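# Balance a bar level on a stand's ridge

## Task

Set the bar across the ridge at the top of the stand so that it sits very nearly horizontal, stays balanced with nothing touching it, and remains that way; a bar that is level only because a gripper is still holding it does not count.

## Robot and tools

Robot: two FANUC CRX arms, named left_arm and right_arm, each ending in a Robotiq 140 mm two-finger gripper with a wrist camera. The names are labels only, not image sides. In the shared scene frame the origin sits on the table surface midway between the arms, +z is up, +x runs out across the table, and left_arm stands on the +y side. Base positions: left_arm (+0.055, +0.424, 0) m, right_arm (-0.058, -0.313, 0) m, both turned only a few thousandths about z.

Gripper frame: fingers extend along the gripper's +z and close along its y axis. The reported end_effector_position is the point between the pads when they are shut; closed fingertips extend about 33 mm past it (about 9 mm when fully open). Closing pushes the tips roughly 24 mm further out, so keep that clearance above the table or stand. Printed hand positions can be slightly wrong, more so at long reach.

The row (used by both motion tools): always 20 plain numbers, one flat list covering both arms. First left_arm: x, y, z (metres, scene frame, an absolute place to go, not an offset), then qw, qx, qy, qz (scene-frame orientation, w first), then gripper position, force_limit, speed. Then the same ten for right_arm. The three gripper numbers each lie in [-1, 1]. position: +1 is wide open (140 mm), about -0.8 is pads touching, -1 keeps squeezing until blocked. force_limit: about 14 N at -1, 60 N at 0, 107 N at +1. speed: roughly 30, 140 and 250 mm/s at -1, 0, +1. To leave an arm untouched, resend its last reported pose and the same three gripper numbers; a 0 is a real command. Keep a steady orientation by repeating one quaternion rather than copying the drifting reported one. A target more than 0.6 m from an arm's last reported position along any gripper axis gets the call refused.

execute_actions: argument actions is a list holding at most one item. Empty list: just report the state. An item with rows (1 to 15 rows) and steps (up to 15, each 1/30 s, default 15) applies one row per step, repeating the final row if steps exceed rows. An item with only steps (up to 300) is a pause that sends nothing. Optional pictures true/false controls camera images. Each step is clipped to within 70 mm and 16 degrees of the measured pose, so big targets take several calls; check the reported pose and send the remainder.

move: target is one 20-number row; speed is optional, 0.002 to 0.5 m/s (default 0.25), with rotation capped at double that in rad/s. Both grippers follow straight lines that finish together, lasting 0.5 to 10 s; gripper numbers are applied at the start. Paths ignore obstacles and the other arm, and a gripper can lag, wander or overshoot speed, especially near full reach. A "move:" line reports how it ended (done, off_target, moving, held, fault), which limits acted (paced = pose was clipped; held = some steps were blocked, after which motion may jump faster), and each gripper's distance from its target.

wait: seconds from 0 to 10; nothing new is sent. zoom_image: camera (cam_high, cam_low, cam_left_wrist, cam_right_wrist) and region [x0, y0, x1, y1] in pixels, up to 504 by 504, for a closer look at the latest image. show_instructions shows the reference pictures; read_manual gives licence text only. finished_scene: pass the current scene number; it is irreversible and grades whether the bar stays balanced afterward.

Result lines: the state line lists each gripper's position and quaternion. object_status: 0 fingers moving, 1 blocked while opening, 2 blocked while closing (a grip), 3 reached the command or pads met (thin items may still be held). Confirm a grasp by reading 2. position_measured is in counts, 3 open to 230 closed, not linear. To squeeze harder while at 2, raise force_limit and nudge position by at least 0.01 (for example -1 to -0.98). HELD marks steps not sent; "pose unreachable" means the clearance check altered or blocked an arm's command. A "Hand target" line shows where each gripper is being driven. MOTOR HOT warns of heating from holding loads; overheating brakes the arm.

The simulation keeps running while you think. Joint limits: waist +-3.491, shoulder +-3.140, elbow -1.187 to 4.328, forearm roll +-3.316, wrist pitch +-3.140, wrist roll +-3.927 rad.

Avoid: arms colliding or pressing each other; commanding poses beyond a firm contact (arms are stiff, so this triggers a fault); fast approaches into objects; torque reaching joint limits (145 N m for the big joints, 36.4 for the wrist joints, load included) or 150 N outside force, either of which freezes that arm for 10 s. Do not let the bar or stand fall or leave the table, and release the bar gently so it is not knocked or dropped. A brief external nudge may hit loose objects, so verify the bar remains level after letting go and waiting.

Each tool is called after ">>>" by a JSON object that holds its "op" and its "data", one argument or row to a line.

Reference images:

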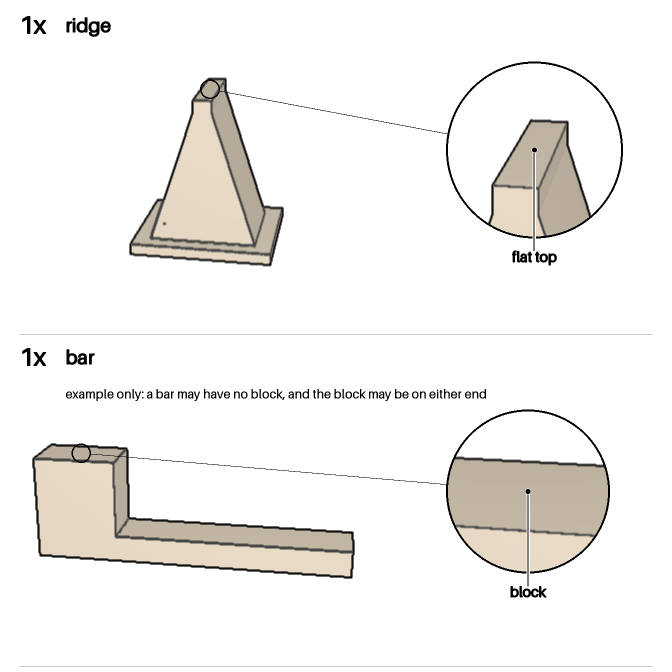

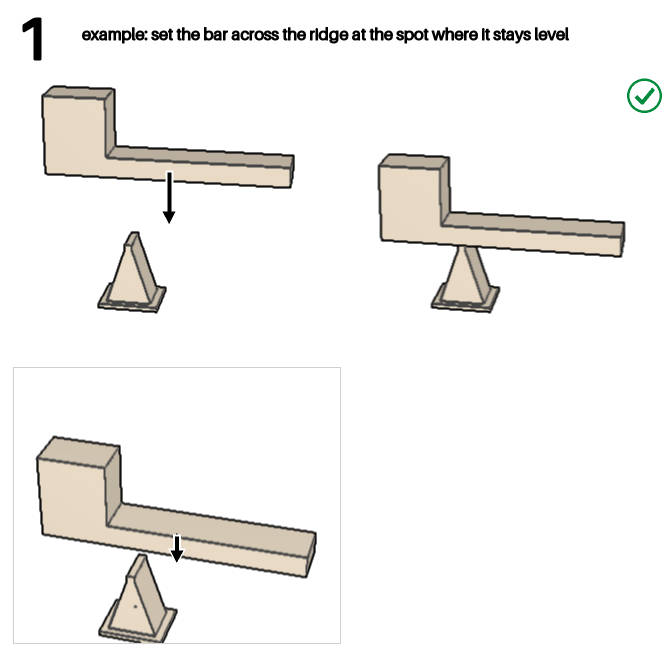

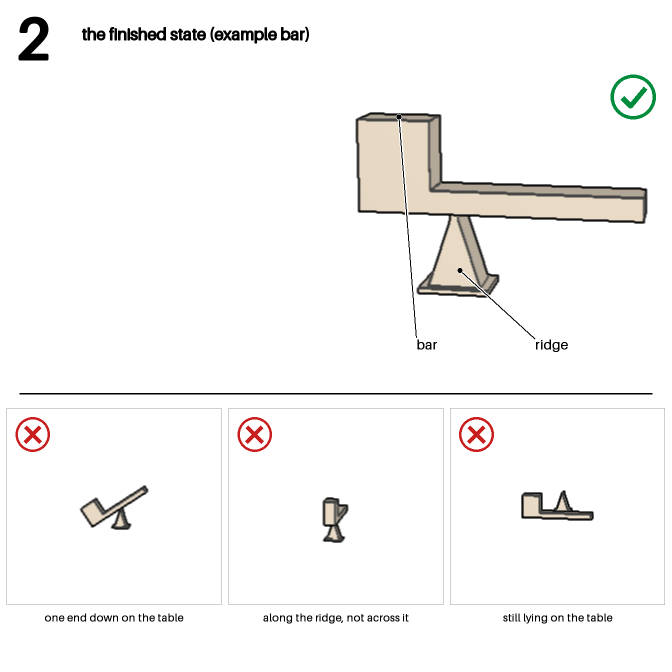

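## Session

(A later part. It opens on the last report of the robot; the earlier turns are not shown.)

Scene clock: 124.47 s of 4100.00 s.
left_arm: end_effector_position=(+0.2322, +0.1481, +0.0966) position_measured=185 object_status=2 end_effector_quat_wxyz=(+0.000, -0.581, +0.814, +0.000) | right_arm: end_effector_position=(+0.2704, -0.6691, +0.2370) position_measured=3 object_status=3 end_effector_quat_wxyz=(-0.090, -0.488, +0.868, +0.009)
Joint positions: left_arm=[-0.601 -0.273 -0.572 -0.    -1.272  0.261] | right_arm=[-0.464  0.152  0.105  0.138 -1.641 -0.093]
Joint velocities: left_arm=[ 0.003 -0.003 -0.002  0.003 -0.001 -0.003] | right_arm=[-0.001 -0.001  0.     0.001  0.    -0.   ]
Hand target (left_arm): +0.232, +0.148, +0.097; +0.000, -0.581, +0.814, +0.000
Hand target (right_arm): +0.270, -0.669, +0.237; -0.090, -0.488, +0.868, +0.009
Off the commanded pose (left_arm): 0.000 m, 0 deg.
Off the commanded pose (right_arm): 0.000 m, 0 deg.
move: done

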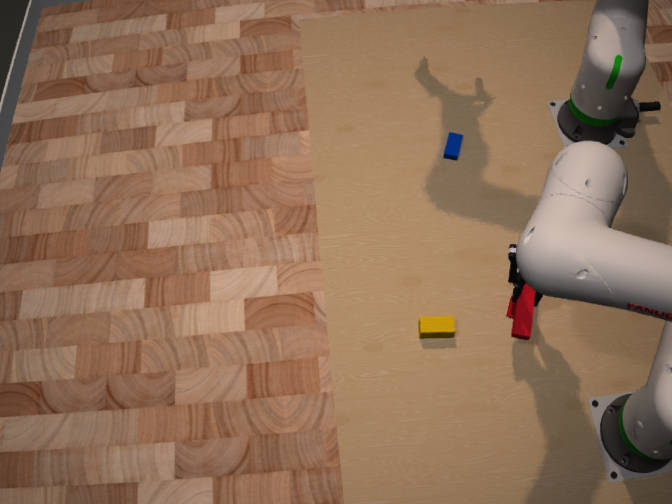

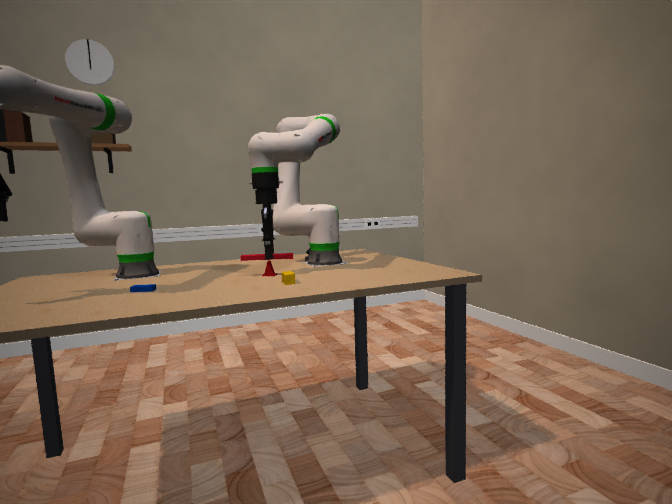

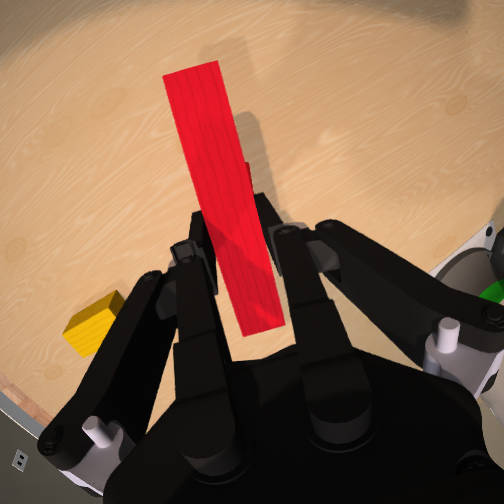

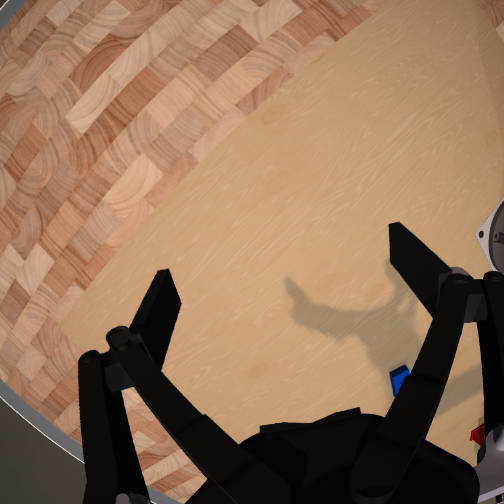

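>>> {"op": "move", "data": {
  "target": [0.232,0.148,0.09,0,0.581,-0.814,0,-1,0,0,0.2704,-0.6691,0.237,-0.09,-0.488,0.868,0.009,1,0,0],
  "speed": 0.01
}}

>>> {"op": "execute_actions", "data": {
  "actions": [
    {"rows":[[0.232,0.148,0.09,0,0.581,-0.814,0,-0.4,0,-1,0.2704,-0.6691,0.237,-0.09,-0.488,0.868,0.009,1,0,0],[0.232,0.148,0.09,0,0.581,-0.814,0,-0.4,0,-1,0.2704,-0.6691,0.237,-0.09,-0.488,0.868,0.009,1,0,0],[0.232,0.148,0.09,0,0.581,-0.814,0,-0.4,0,-1,0.2704,-0.6691,0.237,-0.09,-0.488,0.868,0.009,1,0,0],[0.232,0.148,0.09,0,0.581,-0.814,0,-0.4,0,-1,0.2704,-0.6691,0.237,-0.09,-0.488,0.868,0.009,1,0,0],[0.232,0.148,0.09,0,0.581,-0.814,0,-0.4,0,-1,0.2704,-0.6691,0.237,-0.09,-0.488,0.868,0.009,1,0,0],[0.232,0.148,0.09,0,0.581,-0.814,0,-1,0,-1,0.2704,-0.6691,0.237,-0.09,-0.488,0.868,0.009,1,0,0]],"steps":15}
  ]
}}

>>> {"op": "zoom_image", "data": {
  "camera": "cam_low",
  "region": [230, 230, 310, 290]
}}

Scene clock: 129.47 s of 4100.00 s.
left_arm: end_effector_position=(+0.2320, +0.1480, +0.0900) position_measured=185 object_status=2 end_effector_quat_wxyz=(-0.000, -0.581, +0.814, -0.000) | right_arm: end_effector_position=(+0.2704, -0.6691, +0.2370) position_measured=3 object_status=3 end_effector_quat_wxyz=(-0.090, -0.488, +0.868, +0.009)
Joint positions: left_arm=[-0.601 -0.267 -0.584  0.    -1.254  0.261] | right_arm=[-0.464  0.152  0.105  0.138 -1.641 -0.093]
Joint velocities: left_arm=[-0.     0.001 -0.001  0.001  0.001 -0.001] | right_arm=[ 0.    -0.001 -0.    -0.     0.001  0.002]
Hand target (left_arm): +0.232, +0.148, +0.090; -0.000, -0.581, +0.814, -0.000
Hand target (right_arm): +0.270, -0.669, +0.237; -0.090, -0.488, +0.868, +0.009
Off the commanded pose (left_arm): 0.000 m, 0 deg.
Off the commanded pose (right_arm): 0.000 m, 0 deg.
After step 90, 1.13 s passed at rest.
move: done

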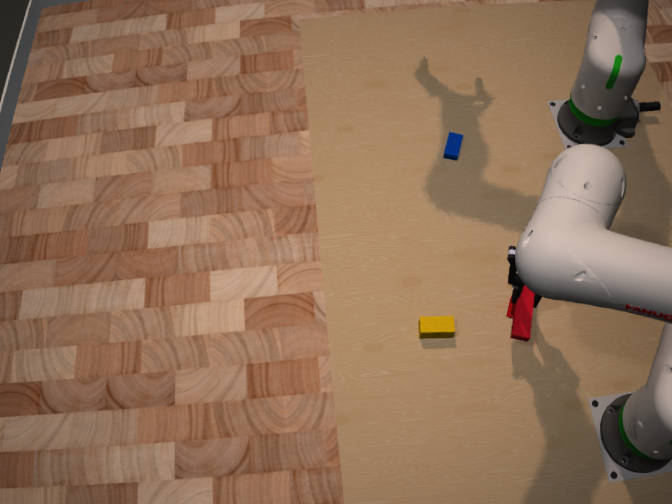

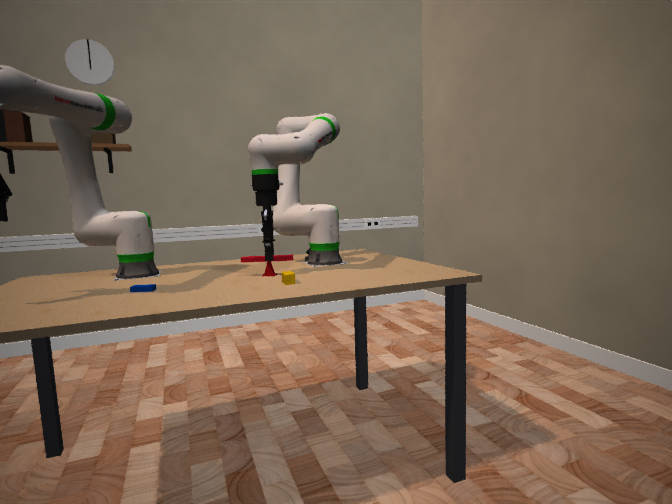

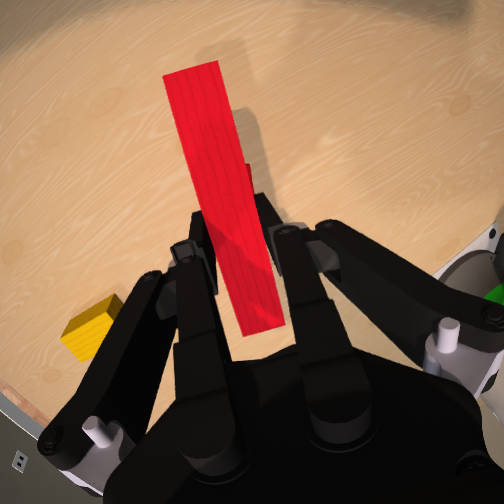

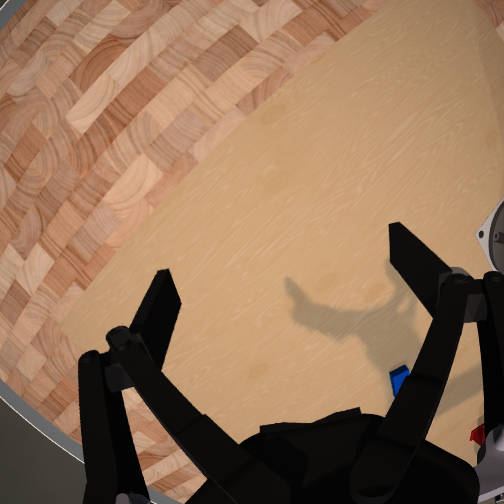

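Scene clock: 129.97 s of 4100.00 s.
left_arm: end_effector_position=(+0.2320, +0.1480, +0.0900) position_measured=185 object_status=0 end_effector_quat_wxyz=(-0.000, -0.581, +0.814, -0.000) | right_arm: end_effector_position=(+0.2704, -0.6691, +0.2370) position_measured=3 object_status=3 end_effector_quat_wxyz=(-0.090, -0.488, +0.868, +0.009)
Joint positions: left_arm=[-0.601 -0.267 -0.584  0.    -1.254  0.261] | right_arm=[-0.464  0.152  0.105  0.138 -1.641 -0.093]
Joint velocities: left_arm=[-0.    -0.    -0.     0.    -0.    -0.002] | right_arm=[ 0.002  0.001  0.    -0.     0.    -0.001]
Hand target (left_arm): +0.232, +0.148, +0.090; -0.000, -0.581, +0.814, -0.000
Hand target (right_arm): +0.270, -0.669, +0.237; -0.090, -0.488, +0.868, +0.009
Off the commanded pose (left_arm): 0.000 m, 0 deg.
Off the commanded pose (right_arm): 0.000 m, 0 deg.
Steps of this call (steps 1 to 15: all 15 steps of this action). Readings (end_effector_position | what the end effector reports):
1: left_arm (+0.2320, +0.1480, +0.0900) | right_arm (+0.2704, -0.6691, +0.2370) | left_arm position_measured=185 object_status=0 | right_arm position_measured=3 object_status=3
2: left_arm (+0.2320, +0.1480, +0.0900) | right_arm (+0.2704, -0.6691, +0.2370) | left_arm position_measured=185 object_status=0 | right_arm position_measured=3 object_status=3
4: left_arm (+0.2320, +0.1480, +0.0900) | right_arm (+0.2704, -0.6691, +0.2370) | left_arm position_measured=181 object_status=0 | right_arm position_measured=3 object_status=3
8: left_arm (+0.2320, +0.1480, +0.0900) | right_arm (+0.2704, -0.6691, +0.2370) | left_arm position_measured=181 object_status=0 | right_arm position_measured=3 object_status=3
15: the state above

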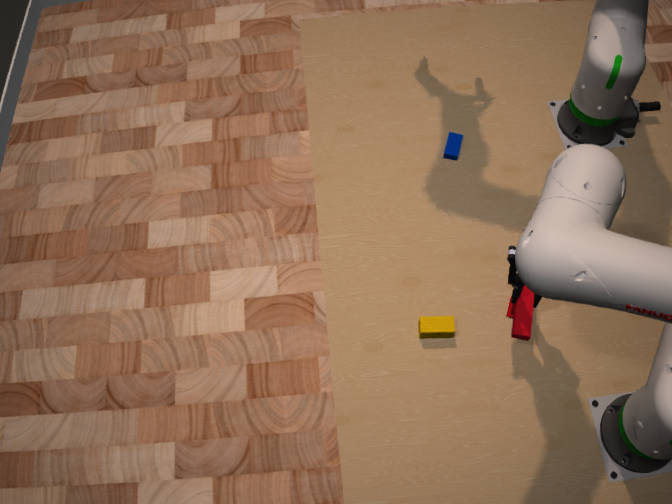

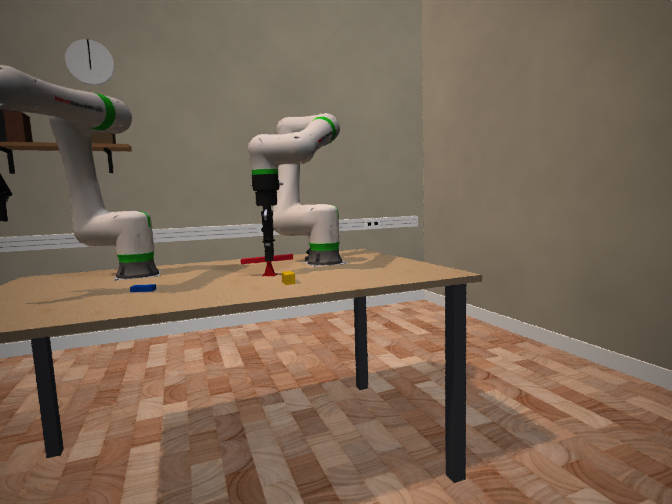

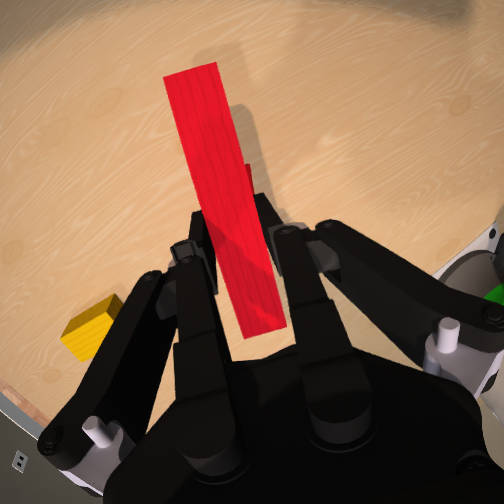

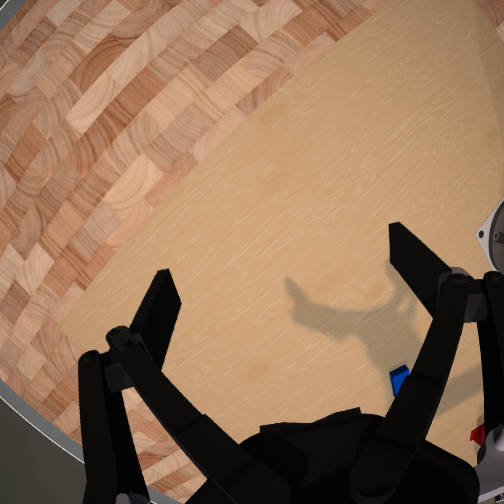

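Region (230, 230, 310, 290) of cam_low's 672x504 image, scaled by 6.300, with more detail than that image has; it fills the top 378 rows of this view, and the rest is white.

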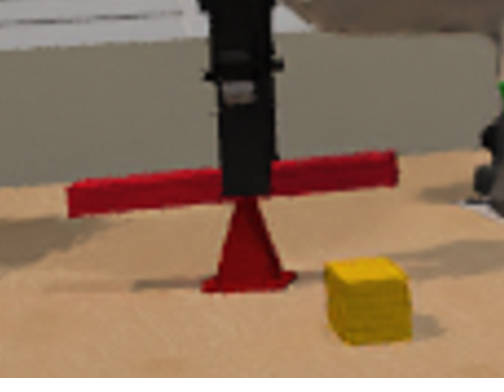

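>>> {"op": "move", "data": {
  "target": [0.2341,0.154,0.093,0.027,0.581,-0.814,0.019,-1,0,-1,0.2704,-0.6691,0.237,-0.09,-0.488,0.868,0.009,1,0,0],
  "speed": 0.03
}}

>>> {"op": "move", "data": {
  "target": [0.2341,0.154,0.0902,0.027,0.581,-0.814,0.019,-1,0,-1,0.2704,-0.6691,0.237,-0.09,-0.488,0.868,0.009,1,0,0],
  "speed": 0.005
}}

>>> {"op": "zoom_image", "data": {
  "camera": "cam_low",
  "region": [230, 230, 310, 290]
}}

>>> {"op": "execute_actions", "data": {
  "actions": [
    {"rows":[[0.2341,0.154,0.0902,0.027,0.581,-0.814,0.019,-0.4,0,-1,0.2704,-0.6691,0.237,-0.09,-0.488,0.868,0.009,1,0,0],[0.2341,0.154,0.0902,0.027,0.581,-0.814,0.019,-0.4,0,-1,0.2704,-0.6691,0.237,-0.09,-0.488,0.868,0.009,1,0,0],[0.2341,0.154,0.0902,0.027,0.581,-0.814,0.019,-0.4,0,-1,0.2704,-0.6691,0.237,-0.09,-0.488,0.868,0.009,1,0,0],[0.2341,0.154,0.0902,0.027,0.581,-0.814,0.019,-0.4,0,-1,0.2704,-0.6691,0.237,-0.09,-0.488,0.868,0.009,1,0,0],[0.2341,0.154,0.0902,0.027,0.581,-0.814,0.019,-0.4,0,-1,0.2704,-0.6691,0.237,-0.09,-0.488,0.868,0.009,1,0,0],[0.2341,0.154,0.0902,0.027,0.581,-0.814,0.019,-1,0,-1,0.2704,-0.6691,0.237,-0.09,-0.488,0.868,0.009,1,0,0]],"steps":15}
  ]
}}

>>> {"op": "zoom_image", "data": {
  "camera": "cam_low",
  "region": [230, 230, 310, 290]
}}

Scene clock: 142.37 s of 4100.00 s.
left_arm: end_effector_position=(+0.2340, +0.1540, +0.0929) position_measured=185 object_status=2 end_effector_quat_wxyz=(-0.027, -0.581, +0.814, -0.019) | right_arm: end_effector_position=(+0.2704, -0.6691, +0.2370) position_measured=3 object_status=3 end_effector_quat_wxyz=(-0.090, -0.488, +0.868, +0.009)
Joint positions: left_arm=[-0.502 -0.323 -0.639  0.069 -1.246  0.141] | right_arm=[-0.464  0.152  0.105  0.138 -1.641 -0.093]
Joint velocities: left_arm=[ 0.005 -0.001 -0.003  0.004 -0.    -0.004] | right_arm=[-0.    -0.     0.     0.     0.    -0.001]
Hand target (left_arm): +0.234, +0.154, +0.093; -0.027, -0.581, +0.814, -0.019
Hand target (right_arm): +0.270, -0.669, +0.237; -0.090, -0.488, +0.868, +0.009
Off the commanded pose (left_arm): 0.000 m, 0 deg.
Off the commanded pose (right_arm): 0.000 m, 0 deg.
After step 90, 8.07 s passed at rest.
move: done

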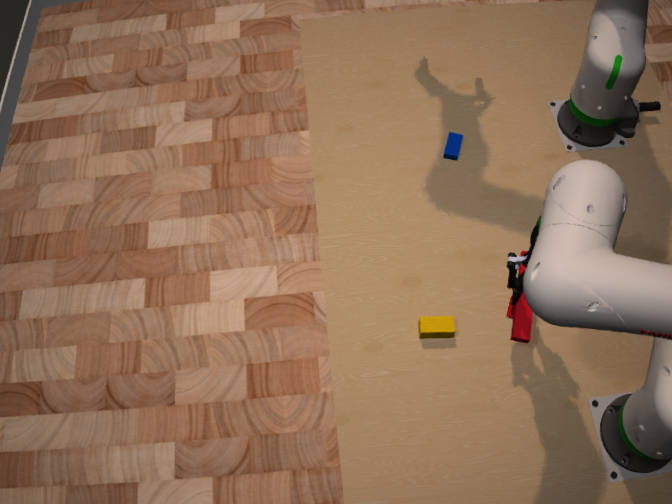

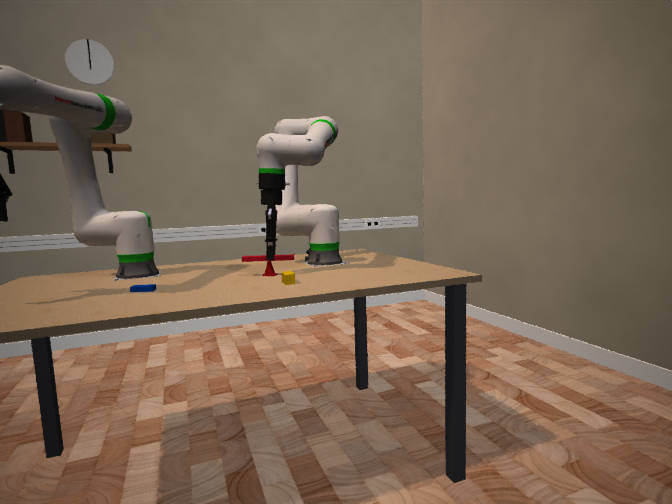

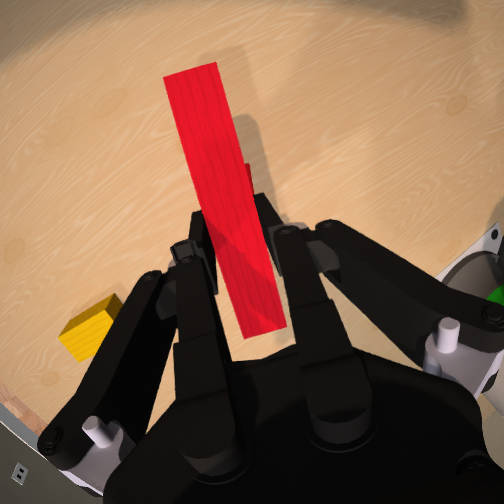

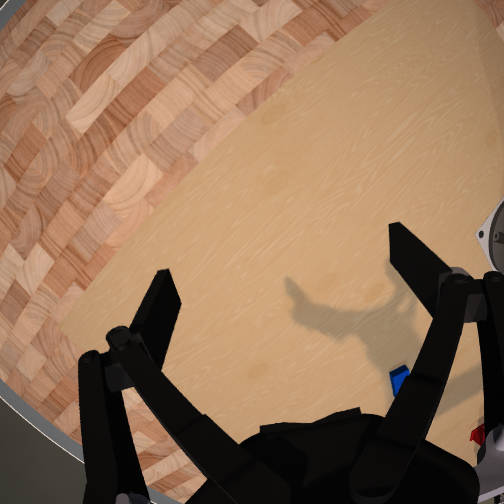

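Scene clock: 143.13 s of 4100.00 s.
left_arm: end_effector_position=(+0.2341, +0.1540, +0.0902) position_measured=185 object_status=2 end_effector_quat_wxyz=(-0.027, -0.581, +0.813, -0.019) | right_arm: end_effector_position=(+0.2704, -0.6691, +0.2370) position_measured=3 object_status=3 end_effector_quat_wxyz=(-0.090, -0.488, +0.868, +0.009)
Joint positions: left_arm=[-0.501 -0.321 -0.644  0.069 -1.238  0.14 ] | right_arm=[-0.464  0.152  0.105  0.138 -1.641 -0.093]
Joint velocities: left_arm=[ 0.    -0.    -0.     0.    -0.    -0.001] | right_arm=[-0.002 -0.001 -0.     0.     0.     0.   ]
Hand target (left_arm): +0.234, +0.154, +0.090; -0.027, -0.581, +0.813, -0.019
Hand target (right_arm): +0.270, -0.669, +0.237; -0.090, -0.488, +0.868, +0.009
Off the commanded pose (left_arm): 0.000 m, 0 deg.
Off the commanded pose (right_arm): 0.000 m, 0 deg.
move: done

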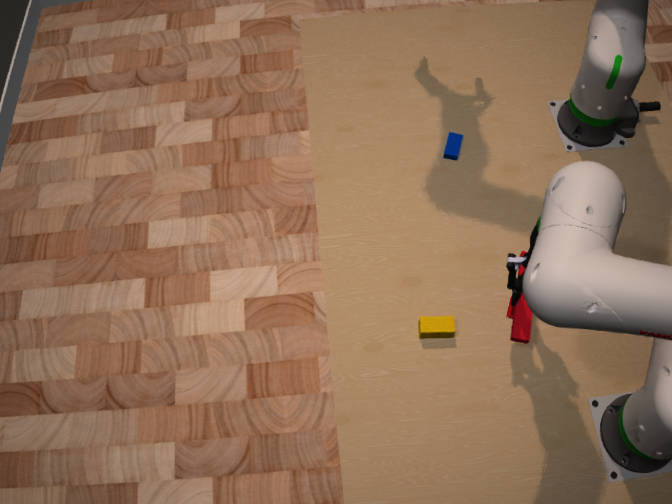

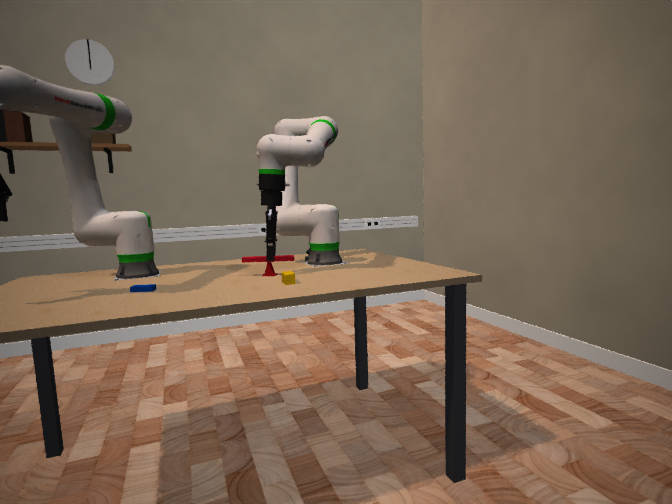

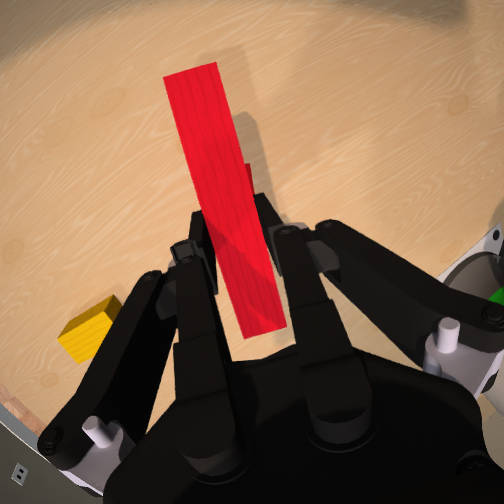

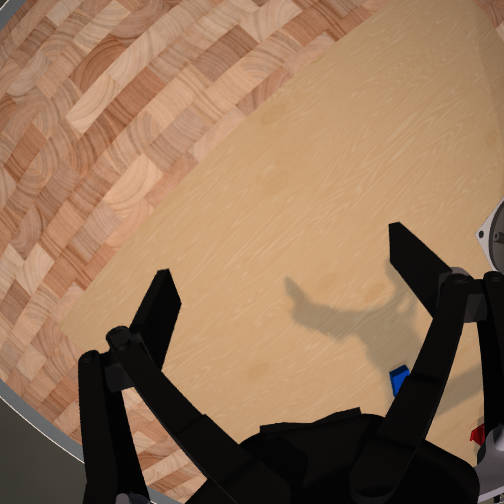

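Region (230, 230, 310, 290) of cam_low's 672x504 image, scaled by 6.300, with more detail than that image has; it fills the top 378 rows of this view, and the rest is white.

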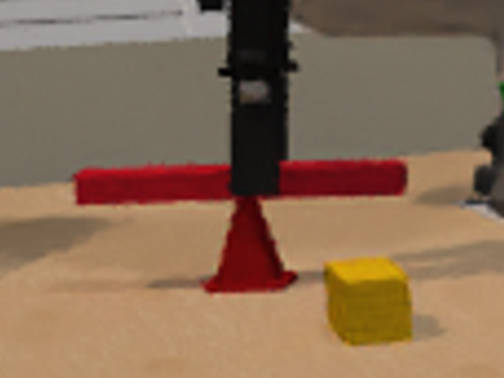

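Scene clock: 143.63 s of 4100.00 s.
left_arm: end_effector_position=(+0.2341, +0.1540, +0.0902) position_measured=185 object_status=0 end_effector_quat_wxyz=(-0.027, -0.581, +0.813, -0.019) | right_arm: end_effector_position=(+0.2704, -0.6691, +0.2370) position_measured=3 object_status=3 end_effector_quat_wxyz=(-0.090, -0.488, +0.868, +0.009)
Joint positions: left_arm=[-0.501 -0.321 -0.644  0.069 -1.238  0.14 ] | right_arm=[-0.464  0.152  0.105  0.138 -1.641 -0.093]
Joint velocities: left_arm=[-0.     0.     0.     0.001  0.    -0.002] | right_arm=[ 0.     0.    -0.     0.    -0.001 -0.001]
Hand target (left_arm): +0.234, +0.154, +0.090; -0.027, -0.581, +0.813, -0.019
Hand target (right_arm): +0.270, -0.669, +0.237; -0.090, -0.488, +0.868, +0.009
Off the commanded pose (left_arm): 0.000 m, 0 deg.
Off the commanded pose (right_arm): 0.000 m, 0 deg.
Steps of this call (steps 1 to 15: all 15 steps of this action). Readings (end_effector_position | what the end effector reports):
1: left_arm (+0.2341, +0.1540, +0.0902) | right_arm (+0.2704, -0.6691, +0.2370) | left_arm position_measured=185 object_status=0 | right_arm position_measured=3 object_status=3
2: left_arm (+0.2341, +0.1540, +0.0902) | right_arm (+0.2704, -0.6691, +0.2370) | left_arm position_measured=185 object_status=0 | right_arm position_measured=3 object_status=3
4: left_arm (+0.2341, +0.1540, +0.0902) | right_arm (+0.2704, -0.6691, +0.2370) | left_arm position_measured=181 object_status=0 | right_arm position_measured=3 object_status=3
8: left_arm (+0.2341, +0.1540, +0.0902) | right_arm (+0.2704, -0.6691, +0.2370) | left_arm position_measured=181 object_status=0 | right_arm position_measured=3 object_status=3
15: the state above

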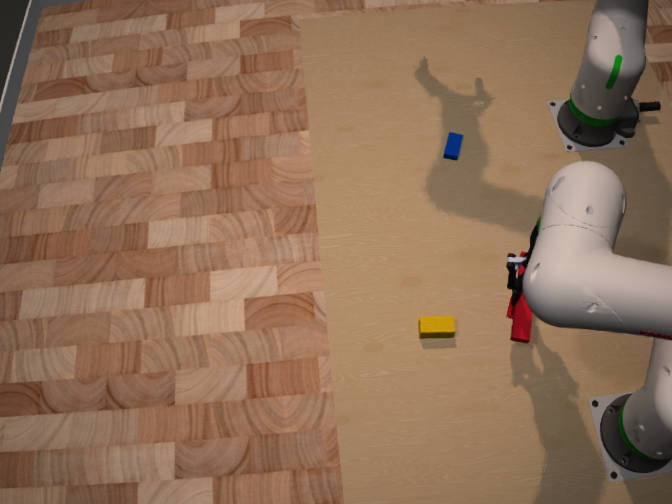

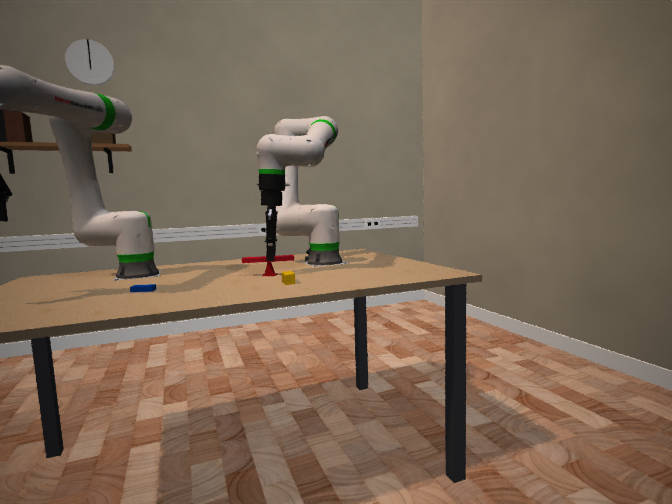

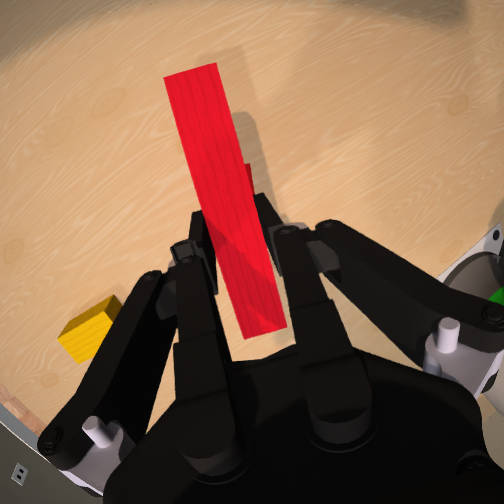

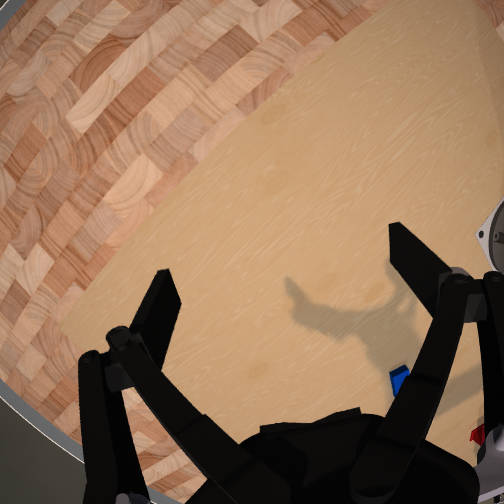

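Region (230, 230, 310, 290) of cam_low's 672x504 image, scaled by 6.300, with more detail than that image has; it fills the top 378 rows of this view, and the rest is white.

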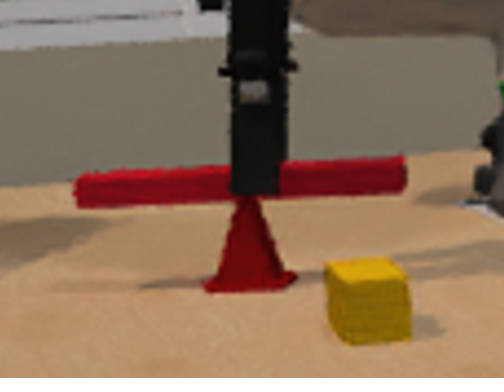

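>>> {"op": "execute_actions", "data": {
  "actions": [
    {"rows":[[0.2341,0.154,0.0902,0.027,0.581,-0.814,0.019,-0.4,0,-1,0.2704,-0.6691,0.237,-0.09,-0.488,0.868,0.009,1,0,0],[0.2341,0.154,0.0902,0.027,0.581,-0.814,0.019,-0.4,0,-1,0.2704,-0.6691,0.237,-0.09,-0.488,0.868,0.009,1,0,0],[0.2341,0.154,0.0902,0.027,0.581,-0.814,0.019,-0.4,0,-1,0.2704,-0.6691,0.237,-0.09,-0.488,0.868,0.009,1,0,0],[0.2341,0.154,0.0902,0.027,0.581,-0.814,0.019,-0.4,0,-1,0.2704,-0.6691,0.237,-0.09,-0.488,0.868,0.009,1,0,0],[0.2341,0.154,0.0902,0.027,0.581,-0.814,0.019,-0.4,0,-1,0.2704,-0.6691,0.237,-0.09,-0.488,0.868,0.009,1,0,0],[0.2341,0.154,0.0902,0.027,0.581,-0.814,0.019,-1,0,-1,0.2704,-0.6691,0.237,-0.09,-0.488,0.868,0.009,1,0,0]],"steps":15}
  ]
}}

>>> {"op": "zoom_image", "data": {
  "camera": "cam_low",
  "region": [230, 230, 310, 290]
}}

Scene clock: 157.53 s of 4100.00 s.
left_arm: end_effector_position=(+0.2341, +0.1541, +0.0901) position_measured=185 object_status=0 end_effector_quat_wxyz=(-0.027, -0.581, +0.814, -0.019) | right_arm: end_effector_position=(+0.2704, -0.6691, +0.2370) position_measured=3 object_status=3 end_effector_quat_wxyz=(-0.090, -0.488, +0.868, +0.009)
Joint positions: left_arm=[-0.501 -0.321 -0.644  0.069 -1.238  0.14 ] | right_arm=[-0.464  0.152  0.105  0.138 -1.641 -0.093]
Joint velocities: left_arm=[-0.     0.     0.    -0.001 -0.     0.001] | right_arm=[ 0.002 -0.001  0.     0.     0.     0.001]
Hand target (left_arm): +0.234, +0.154, +0.090; -0.027, -0.581, +0.813, -0.019
Hand target (right_arm): +0.270, -0.669, +0.237; -0.090, -0.488, +0.868, +0.009
Off the commanded pose (left_arm): 0.000 m, 0 deg.
Off the commanded pose (right_arm): 0.000 m, 0 deg.
Steps of this call (steps 1 to 90: nothing new was sent; then 10.40 s passed at rest; steps 91 to 105: all 15 steps of this action). Readings (end_effector_position | what the end effector reports):
91: left_arm (+0.2341, +0.1540, +0.0902) | right_arm (+0.2704, -0.6691, +0.2370) | left_arm position_measured=185 object_status=0 | right_arm position_measured=3 object_status=3
92: left_arm (+0.2341, +0.1540, +0.0902) | right_arm (+0.2704, -0.6691, +0.2370) | left_arm position_measured=185 object_status=0 | right_arm position_measured=3 object_status=3
94: left_arm (+0.2341, +0.1541, +0.0901) | right_arm (+0.2704, -0.6691, +0.2370) | left_arm position_measured=181 object_status=0 | right_arm position_measured=3 object_status=3
98: left_arm (+0.2341, +0.1541, +0.0901) | right_arm (+0.2704, -0.6691, +0.2370) | left_arm position_measured=181 object_status=0 | right_arm position_measured=3 object_status=3
105: the state above

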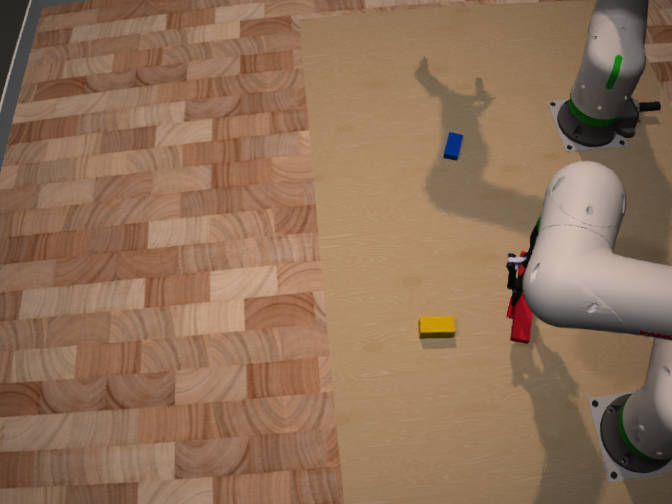

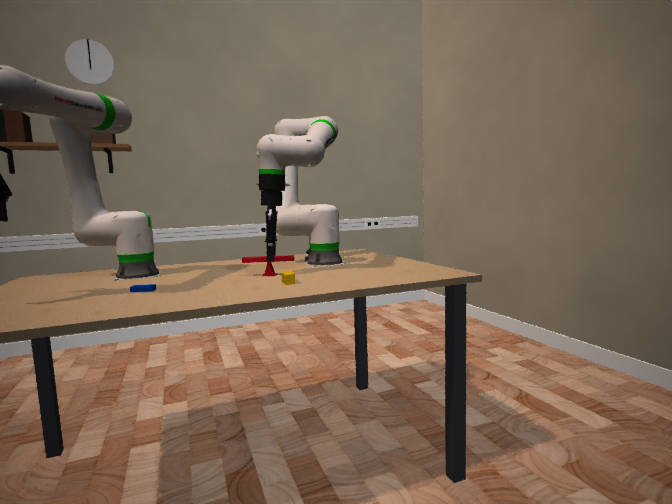

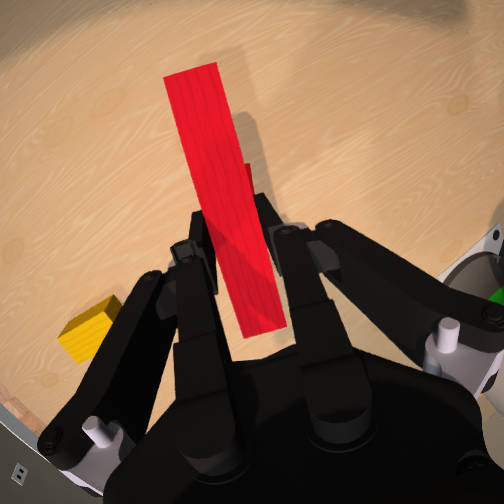

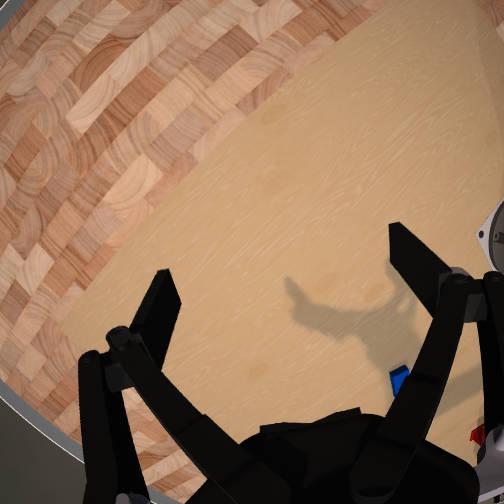

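Region (230, 230, 310, 290) of cam_low's 672x504 image, scaled by 6.300, with more detail than that image has; it fills the top 378 rows of this view, and the rest is white.

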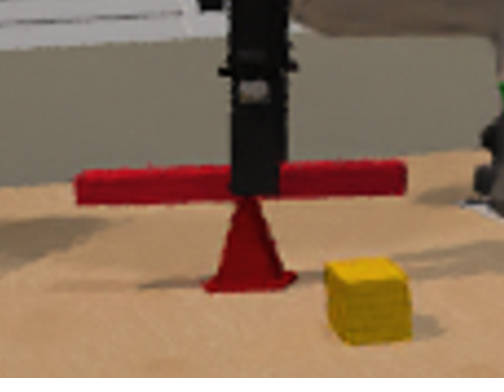

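It restores itself. Release.

>>> {"op": "move", "data": {
  "target": [0.2341,0.154,0.0902,0.027,0.581,-0.814,0.019,0,0,-1,0.2704,-0.6691,0.237,-0.09,-0.488,0.868,0.009,1,0,0]
}}

>>> {"op": "move", "data": {
  "target": [0.2341,0.154,0.17,0.027,0.581,-0.814,0.019,0,0,-1,0.2704,-0.6691,0.237,-0.09,-0.488,0.868,0.009,1,0,0],
  "speed": 0.15
}}

>>> {"op": "zoom_image", "data": {
  "camera": "cam_low",
  "region": [230, 230, 310, 290]
}}

Scene clock: 161.40 s of 4100.00 s.
left_arm: end_effector_position=(+0.2341, +0.1540, +0.0902) position_measured=129 object_status=3 end_effector_quat_wxyz=(-0.027, -0.581, +0.813, -0.019) | right_arm: end_effector_position=(+0.2704, -0.6691, +0.2370) position_measured=3 object_status=3 end_effector_quat_wxyz=(-0.090, -0.488, +0.868, +0.009)
Joint positions: left_arm=[-0.501 -0.321 -0.644  0.069 -1.238  0.14 ] | right_arm=[-0.464  0.152  0.105  0.138 -1.641 -0.093]
Joint velocities: left_arm=[ 0.    -0.001  0.    -0.    -0.     0.003] | right_arm=[-0.001 -0.001 -0.     0.    -0.001 -0.   ]
Hand target (left_arm): +0.234, +0.154, +0.090; -0.027, -0.581, +0.813, -0.019
Hand target (right_arm): +0.270, -0.669, +0.237; -0.090, -0.488, +0.868, +0.009
Off the commanded pose (left_arm): 0.000 m, 0 deg.
Off the commanded pose (right_arm): 0.000 m, 0 deg.
move: done

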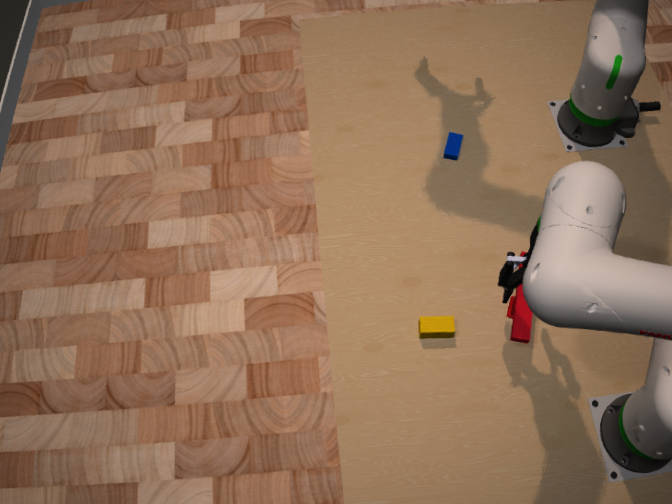

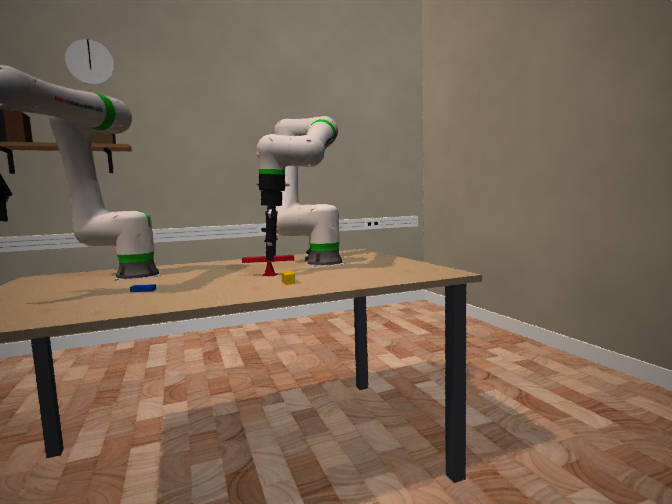

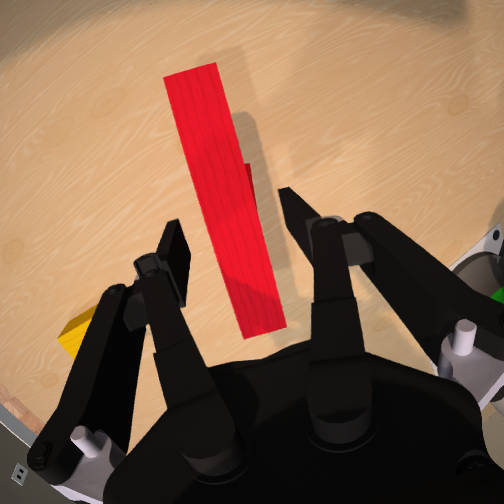

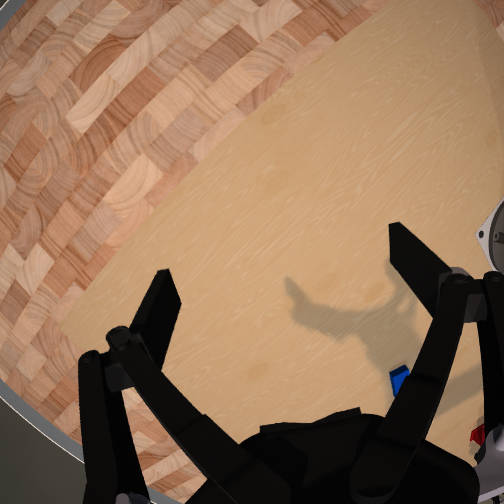

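Scene clock: 162.33 s of 4100.00 s.
left_arm: end_effector_position=(+0.2339, +0.1541, +0.1700) position_measured=129 object_status=3 end_effector_quat_wxyz=(-0.027, -0.581, +0.813, -0.019) | right_arm: end_effector_position=(+0.2704, -0.6691, +0.2370) position_measured=3 object_status=3 end_effector_quat_wxyz=(-0.090, -0.488, +0.868, +0.009)
Joint positions: left_arm=[-0.501 -0.367 -0.484  0.066 -1.443  0.154] | right_arm=[-0.464  0.152  0.105  0.138 -1.641 -0.093]
Joint velocities: left_arm=[ 0.     0.001  0.001  0.    -0.002  0.   ] | right_arm=[ 0.001  0.    -0.    -0.    -0.001 -0.   ]
Hand target (left_arm): +0.234, +0.154, +0.170; -0.027, -0.581, +0.813, -0.019
Hand target (right_arm): +0.270, -0.669, +0.237; -0.090, -0.488, +0.868, +0.009
Off the commanded pose (left_arm): 0.000 m, 0 deg.
Off the commanded pose (right_arm): 0.000 m, 0 deg.
move: done

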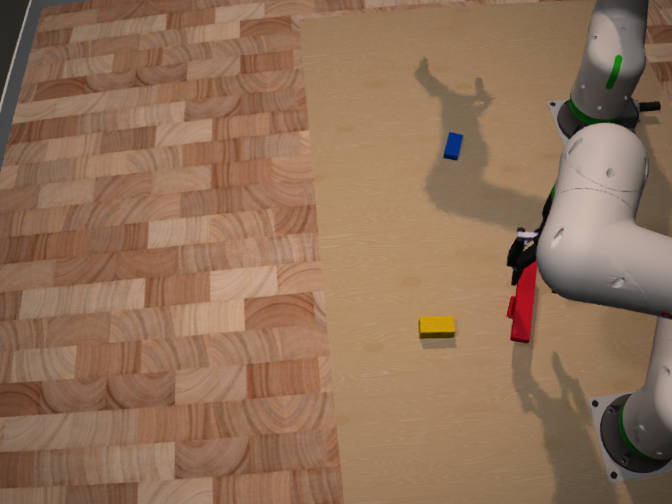

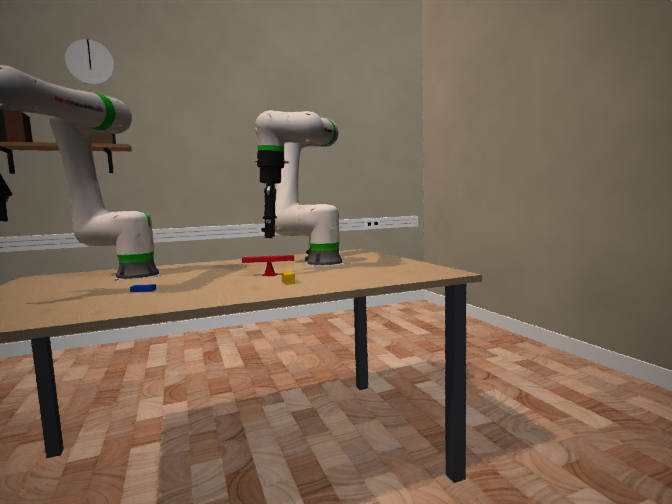

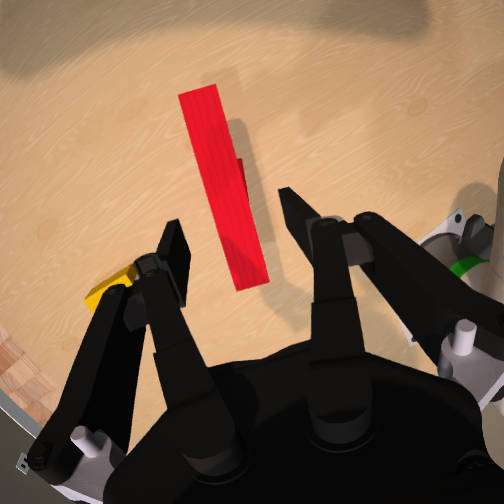

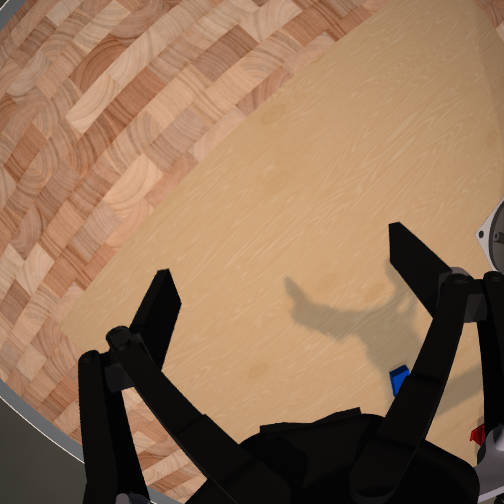

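Region (230, 230, 310, 290) of cam_low's 672x504 image, scaled by 6.300, with more detail than that image has; it fills the top 378 rows of this view, and the rest is white.

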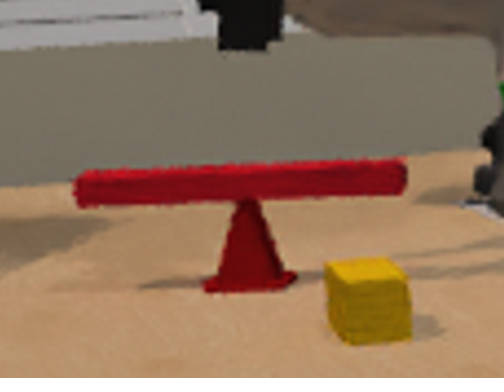

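>>> {"op": "finished_scene", "data": {
  "scene": 1
}}

The scene is finished: the task was done.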